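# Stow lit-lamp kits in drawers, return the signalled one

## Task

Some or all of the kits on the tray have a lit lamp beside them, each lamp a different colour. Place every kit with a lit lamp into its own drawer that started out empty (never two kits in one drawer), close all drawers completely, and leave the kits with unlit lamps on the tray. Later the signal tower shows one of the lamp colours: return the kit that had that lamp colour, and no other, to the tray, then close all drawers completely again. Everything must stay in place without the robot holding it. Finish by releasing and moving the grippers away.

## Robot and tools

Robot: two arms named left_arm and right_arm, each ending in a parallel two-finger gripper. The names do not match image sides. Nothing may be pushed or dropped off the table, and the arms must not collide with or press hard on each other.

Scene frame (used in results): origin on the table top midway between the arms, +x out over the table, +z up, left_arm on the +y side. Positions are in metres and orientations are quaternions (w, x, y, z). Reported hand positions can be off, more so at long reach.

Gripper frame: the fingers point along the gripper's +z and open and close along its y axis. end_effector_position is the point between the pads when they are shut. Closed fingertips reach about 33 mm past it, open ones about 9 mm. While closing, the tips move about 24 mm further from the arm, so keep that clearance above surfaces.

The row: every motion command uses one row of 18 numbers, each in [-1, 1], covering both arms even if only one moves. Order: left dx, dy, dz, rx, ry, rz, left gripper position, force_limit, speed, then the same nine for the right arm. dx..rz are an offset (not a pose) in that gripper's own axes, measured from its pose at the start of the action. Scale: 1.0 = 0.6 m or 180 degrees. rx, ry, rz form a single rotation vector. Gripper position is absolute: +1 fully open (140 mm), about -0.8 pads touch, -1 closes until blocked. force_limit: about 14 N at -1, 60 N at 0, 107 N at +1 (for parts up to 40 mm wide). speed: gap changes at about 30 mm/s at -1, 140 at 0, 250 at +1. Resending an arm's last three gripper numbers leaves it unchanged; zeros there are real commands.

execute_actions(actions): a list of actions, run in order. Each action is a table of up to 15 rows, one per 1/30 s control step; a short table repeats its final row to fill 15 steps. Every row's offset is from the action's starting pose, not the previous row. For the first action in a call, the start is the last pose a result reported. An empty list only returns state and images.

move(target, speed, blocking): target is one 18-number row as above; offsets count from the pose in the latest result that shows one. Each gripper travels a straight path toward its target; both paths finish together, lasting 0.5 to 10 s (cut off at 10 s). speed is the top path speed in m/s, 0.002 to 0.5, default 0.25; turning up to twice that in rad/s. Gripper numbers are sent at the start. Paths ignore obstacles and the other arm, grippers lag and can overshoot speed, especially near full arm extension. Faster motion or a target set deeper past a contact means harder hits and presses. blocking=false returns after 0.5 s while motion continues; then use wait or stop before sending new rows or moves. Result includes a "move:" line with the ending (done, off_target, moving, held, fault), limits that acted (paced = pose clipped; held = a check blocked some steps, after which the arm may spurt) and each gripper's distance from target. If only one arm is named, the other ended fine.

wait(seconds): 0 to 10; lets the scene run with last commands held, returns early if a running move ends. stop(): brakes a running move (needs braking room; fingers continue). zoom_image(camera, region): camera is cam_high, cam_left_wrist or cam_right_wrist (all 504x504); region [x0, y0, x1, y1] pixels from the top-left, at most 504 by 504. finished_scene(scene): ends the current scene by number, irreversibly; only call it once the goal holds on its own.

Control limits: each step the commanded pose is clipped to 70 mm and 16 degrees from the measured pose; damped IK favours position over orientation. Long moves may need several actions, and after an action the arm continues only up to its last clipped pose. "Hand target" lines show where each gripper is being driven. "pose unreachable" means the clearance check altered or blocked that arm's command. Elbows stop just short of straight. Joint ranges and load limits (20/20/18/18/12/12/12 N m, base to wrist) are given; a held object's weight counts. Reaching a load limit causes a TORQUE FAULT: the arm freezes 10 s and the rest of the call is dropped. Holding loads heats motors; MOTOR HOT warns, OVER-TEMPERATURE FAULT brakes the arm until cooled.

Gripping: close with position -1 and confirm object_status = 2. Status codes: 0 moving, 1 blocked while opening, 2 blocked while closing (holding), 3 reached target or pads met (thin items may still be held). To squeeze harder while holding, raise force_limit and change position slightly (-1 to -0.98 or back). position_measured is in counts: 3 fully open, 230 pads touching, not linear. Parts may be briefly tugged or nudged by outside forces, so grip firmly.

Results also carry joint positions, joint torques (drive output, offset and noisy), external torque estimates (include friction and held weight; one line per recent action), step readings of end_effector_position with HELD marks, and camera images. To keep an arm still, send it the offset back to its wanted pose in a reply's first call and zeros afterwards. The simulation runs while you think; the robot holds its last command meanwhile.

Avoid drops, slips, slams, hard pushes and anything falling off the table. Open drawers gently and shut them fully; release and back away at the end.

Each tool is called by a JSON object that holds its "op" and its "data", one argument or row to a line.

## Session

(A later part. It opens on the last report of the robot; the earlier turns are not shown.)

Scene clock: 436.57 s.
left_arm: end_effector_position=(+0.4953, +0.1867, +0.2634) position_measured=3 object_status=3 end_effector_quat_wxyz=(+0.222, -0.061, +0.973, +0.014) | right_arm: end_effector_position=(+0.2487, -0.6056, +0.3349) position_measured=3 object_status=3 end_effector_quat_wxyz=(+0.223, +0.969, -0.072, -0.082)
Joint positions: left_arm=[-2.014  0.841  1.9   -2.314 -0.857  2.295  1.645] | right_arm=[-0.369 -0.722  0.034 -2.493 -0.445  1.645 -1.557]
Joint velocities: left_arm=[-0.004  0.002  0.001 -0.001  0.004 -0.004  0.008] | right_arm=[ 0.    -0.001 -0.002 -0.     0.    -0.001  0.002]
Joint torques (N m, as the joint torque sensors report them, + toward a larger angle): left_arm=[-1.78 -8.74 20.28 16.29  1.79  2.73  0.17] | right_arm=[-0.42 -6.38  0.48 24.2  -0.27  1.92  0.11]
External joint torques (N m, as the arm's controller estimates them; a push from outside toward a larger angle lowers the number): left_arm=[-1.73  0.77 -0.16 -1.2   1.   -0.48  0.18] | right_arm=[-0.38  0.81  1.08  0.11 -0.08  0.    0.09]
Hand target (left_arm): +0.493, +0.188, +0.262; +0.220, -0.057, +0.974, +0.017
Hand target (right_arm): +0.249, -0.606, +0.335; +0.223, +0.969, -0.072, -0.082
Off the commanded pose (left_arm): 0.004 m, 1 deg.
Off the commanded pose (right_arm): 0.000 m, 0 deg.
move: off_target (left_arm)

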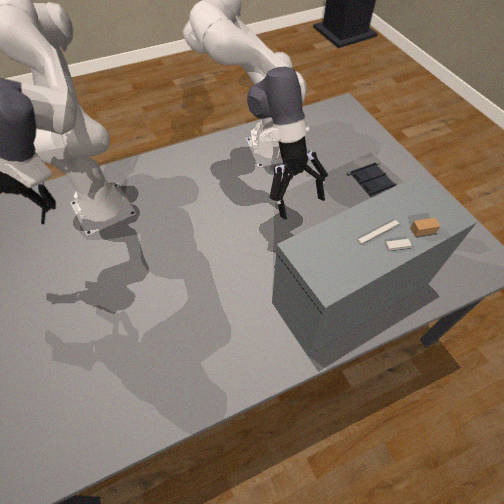

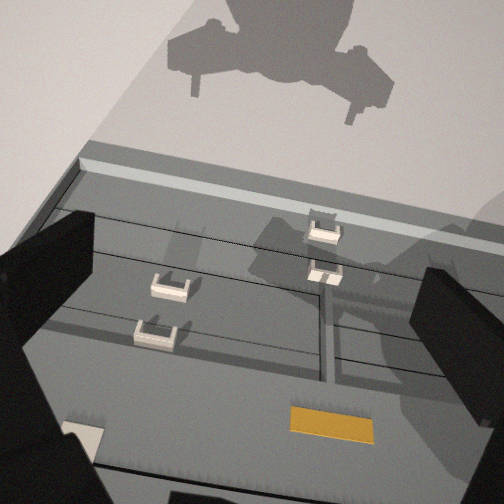

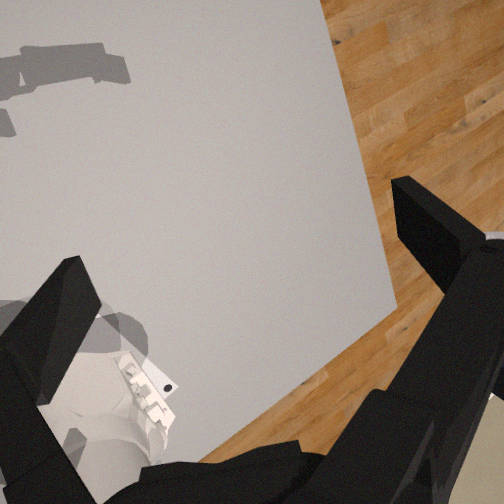

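{"op": "move", "data": {
  "target": [0,0.36,0.04,0,0,0,1,0,0,0,0,0,0,0,0,1,0,0],
  "speed": 0.2
}}

{"op": "zoom_image", "data": {
  "camera": "cam_left_wrist",
  "region": [0,150,400,504]
}}

Scene clock: 440.37 s.
left_arm: end_effector_position=(+0.4807, +0.4010, +0.2427) position_measured=3 object_status=3 end_effector_quat_wxyz=(+0.223, -0.067, +0.972, +0.009) | right_arm: end_effector_position=(+0.2487, -0.6056, +0.3349) position_measured=3 object_status=3 end_effector_quat_wxyz=(+0.223, +0.969, -0.072, -0.082)
Joint positions: left_arm=[-1.997  0.605  2.197 -2.533 -0.799  2.488  2.049] | right_arm=[-0.369 -0.722  0.034 -2.493 -0.445  1.645 -1.557]
Joint velocities: left_arm=[ 0.001  0.    -0.     0.     0.001  0.003  0.032] | right_arm=[-0.001 -0.001  0.    -0.001  0.001 -0.    -0.   ]
Joint torques (N m, as the joint torque sensors report them, + toward a larger angle): left_arm=[-0.42  1.66 12.06 18.66  1.55  3.37  0.32] | right_arm=[-0.42 -6.29  0.69 24.42 -0.29  1.89  0.13]
External joint torques (N m, as the arm's controller estimates them; a push from outside toward a larger angle lowers the number): left_arm=[-0.45 -1.65  0.28 -2.28  0.73  0.3   0.33] | right_arm=[-0.38  0.81  1.28  0.39 -0.11 -0.02  0.11]
Hand target (left_arm): +0.480, +0.402, +0.242; +0.223, -0.060, +0.973, +0.011
Hand target (right_arm): +0.249, -0.606, +0.335; +0.223, +0.969, -0.072, -0.082
Off the commanded pose (left_arm): 0.003 m, 1 deg.
Off the commanded pose (right_arm): 0.000 m, 0 deg.
move: done

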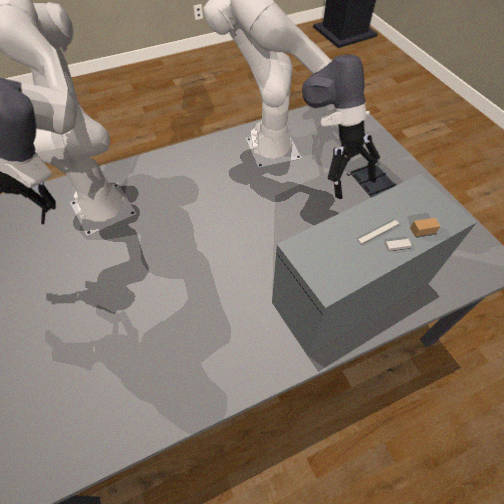

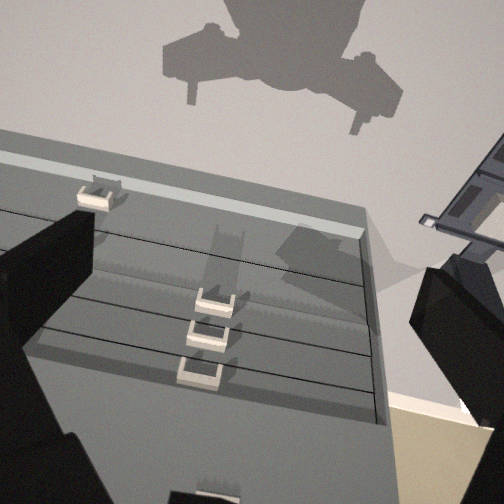

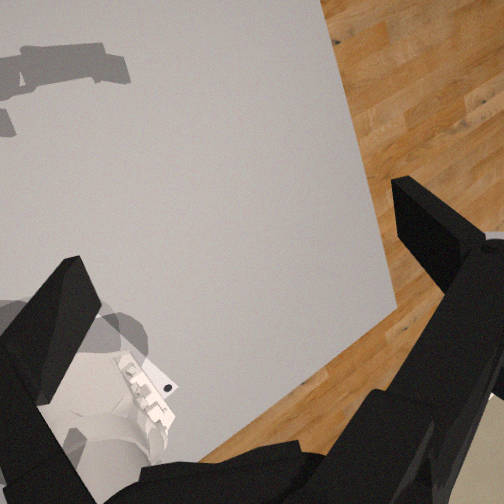

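Region (0, 150, 400, 504) of cam_left_wrist's 504x504 image, scaled by 1.260, with more detail than that image has; it fills the top 446 rows of this view, and the rest is white.

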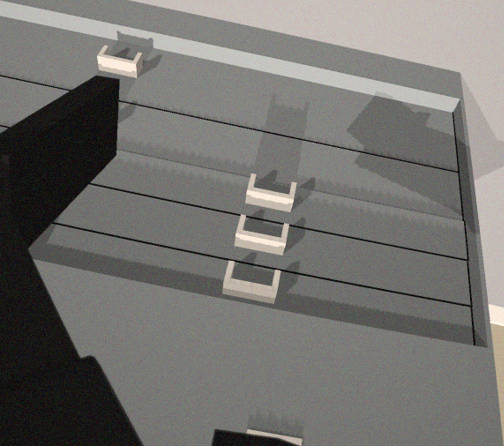

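{"op": "finished_scene", "data": {
  "scene": 2
}}

The scene is finished: the task was done.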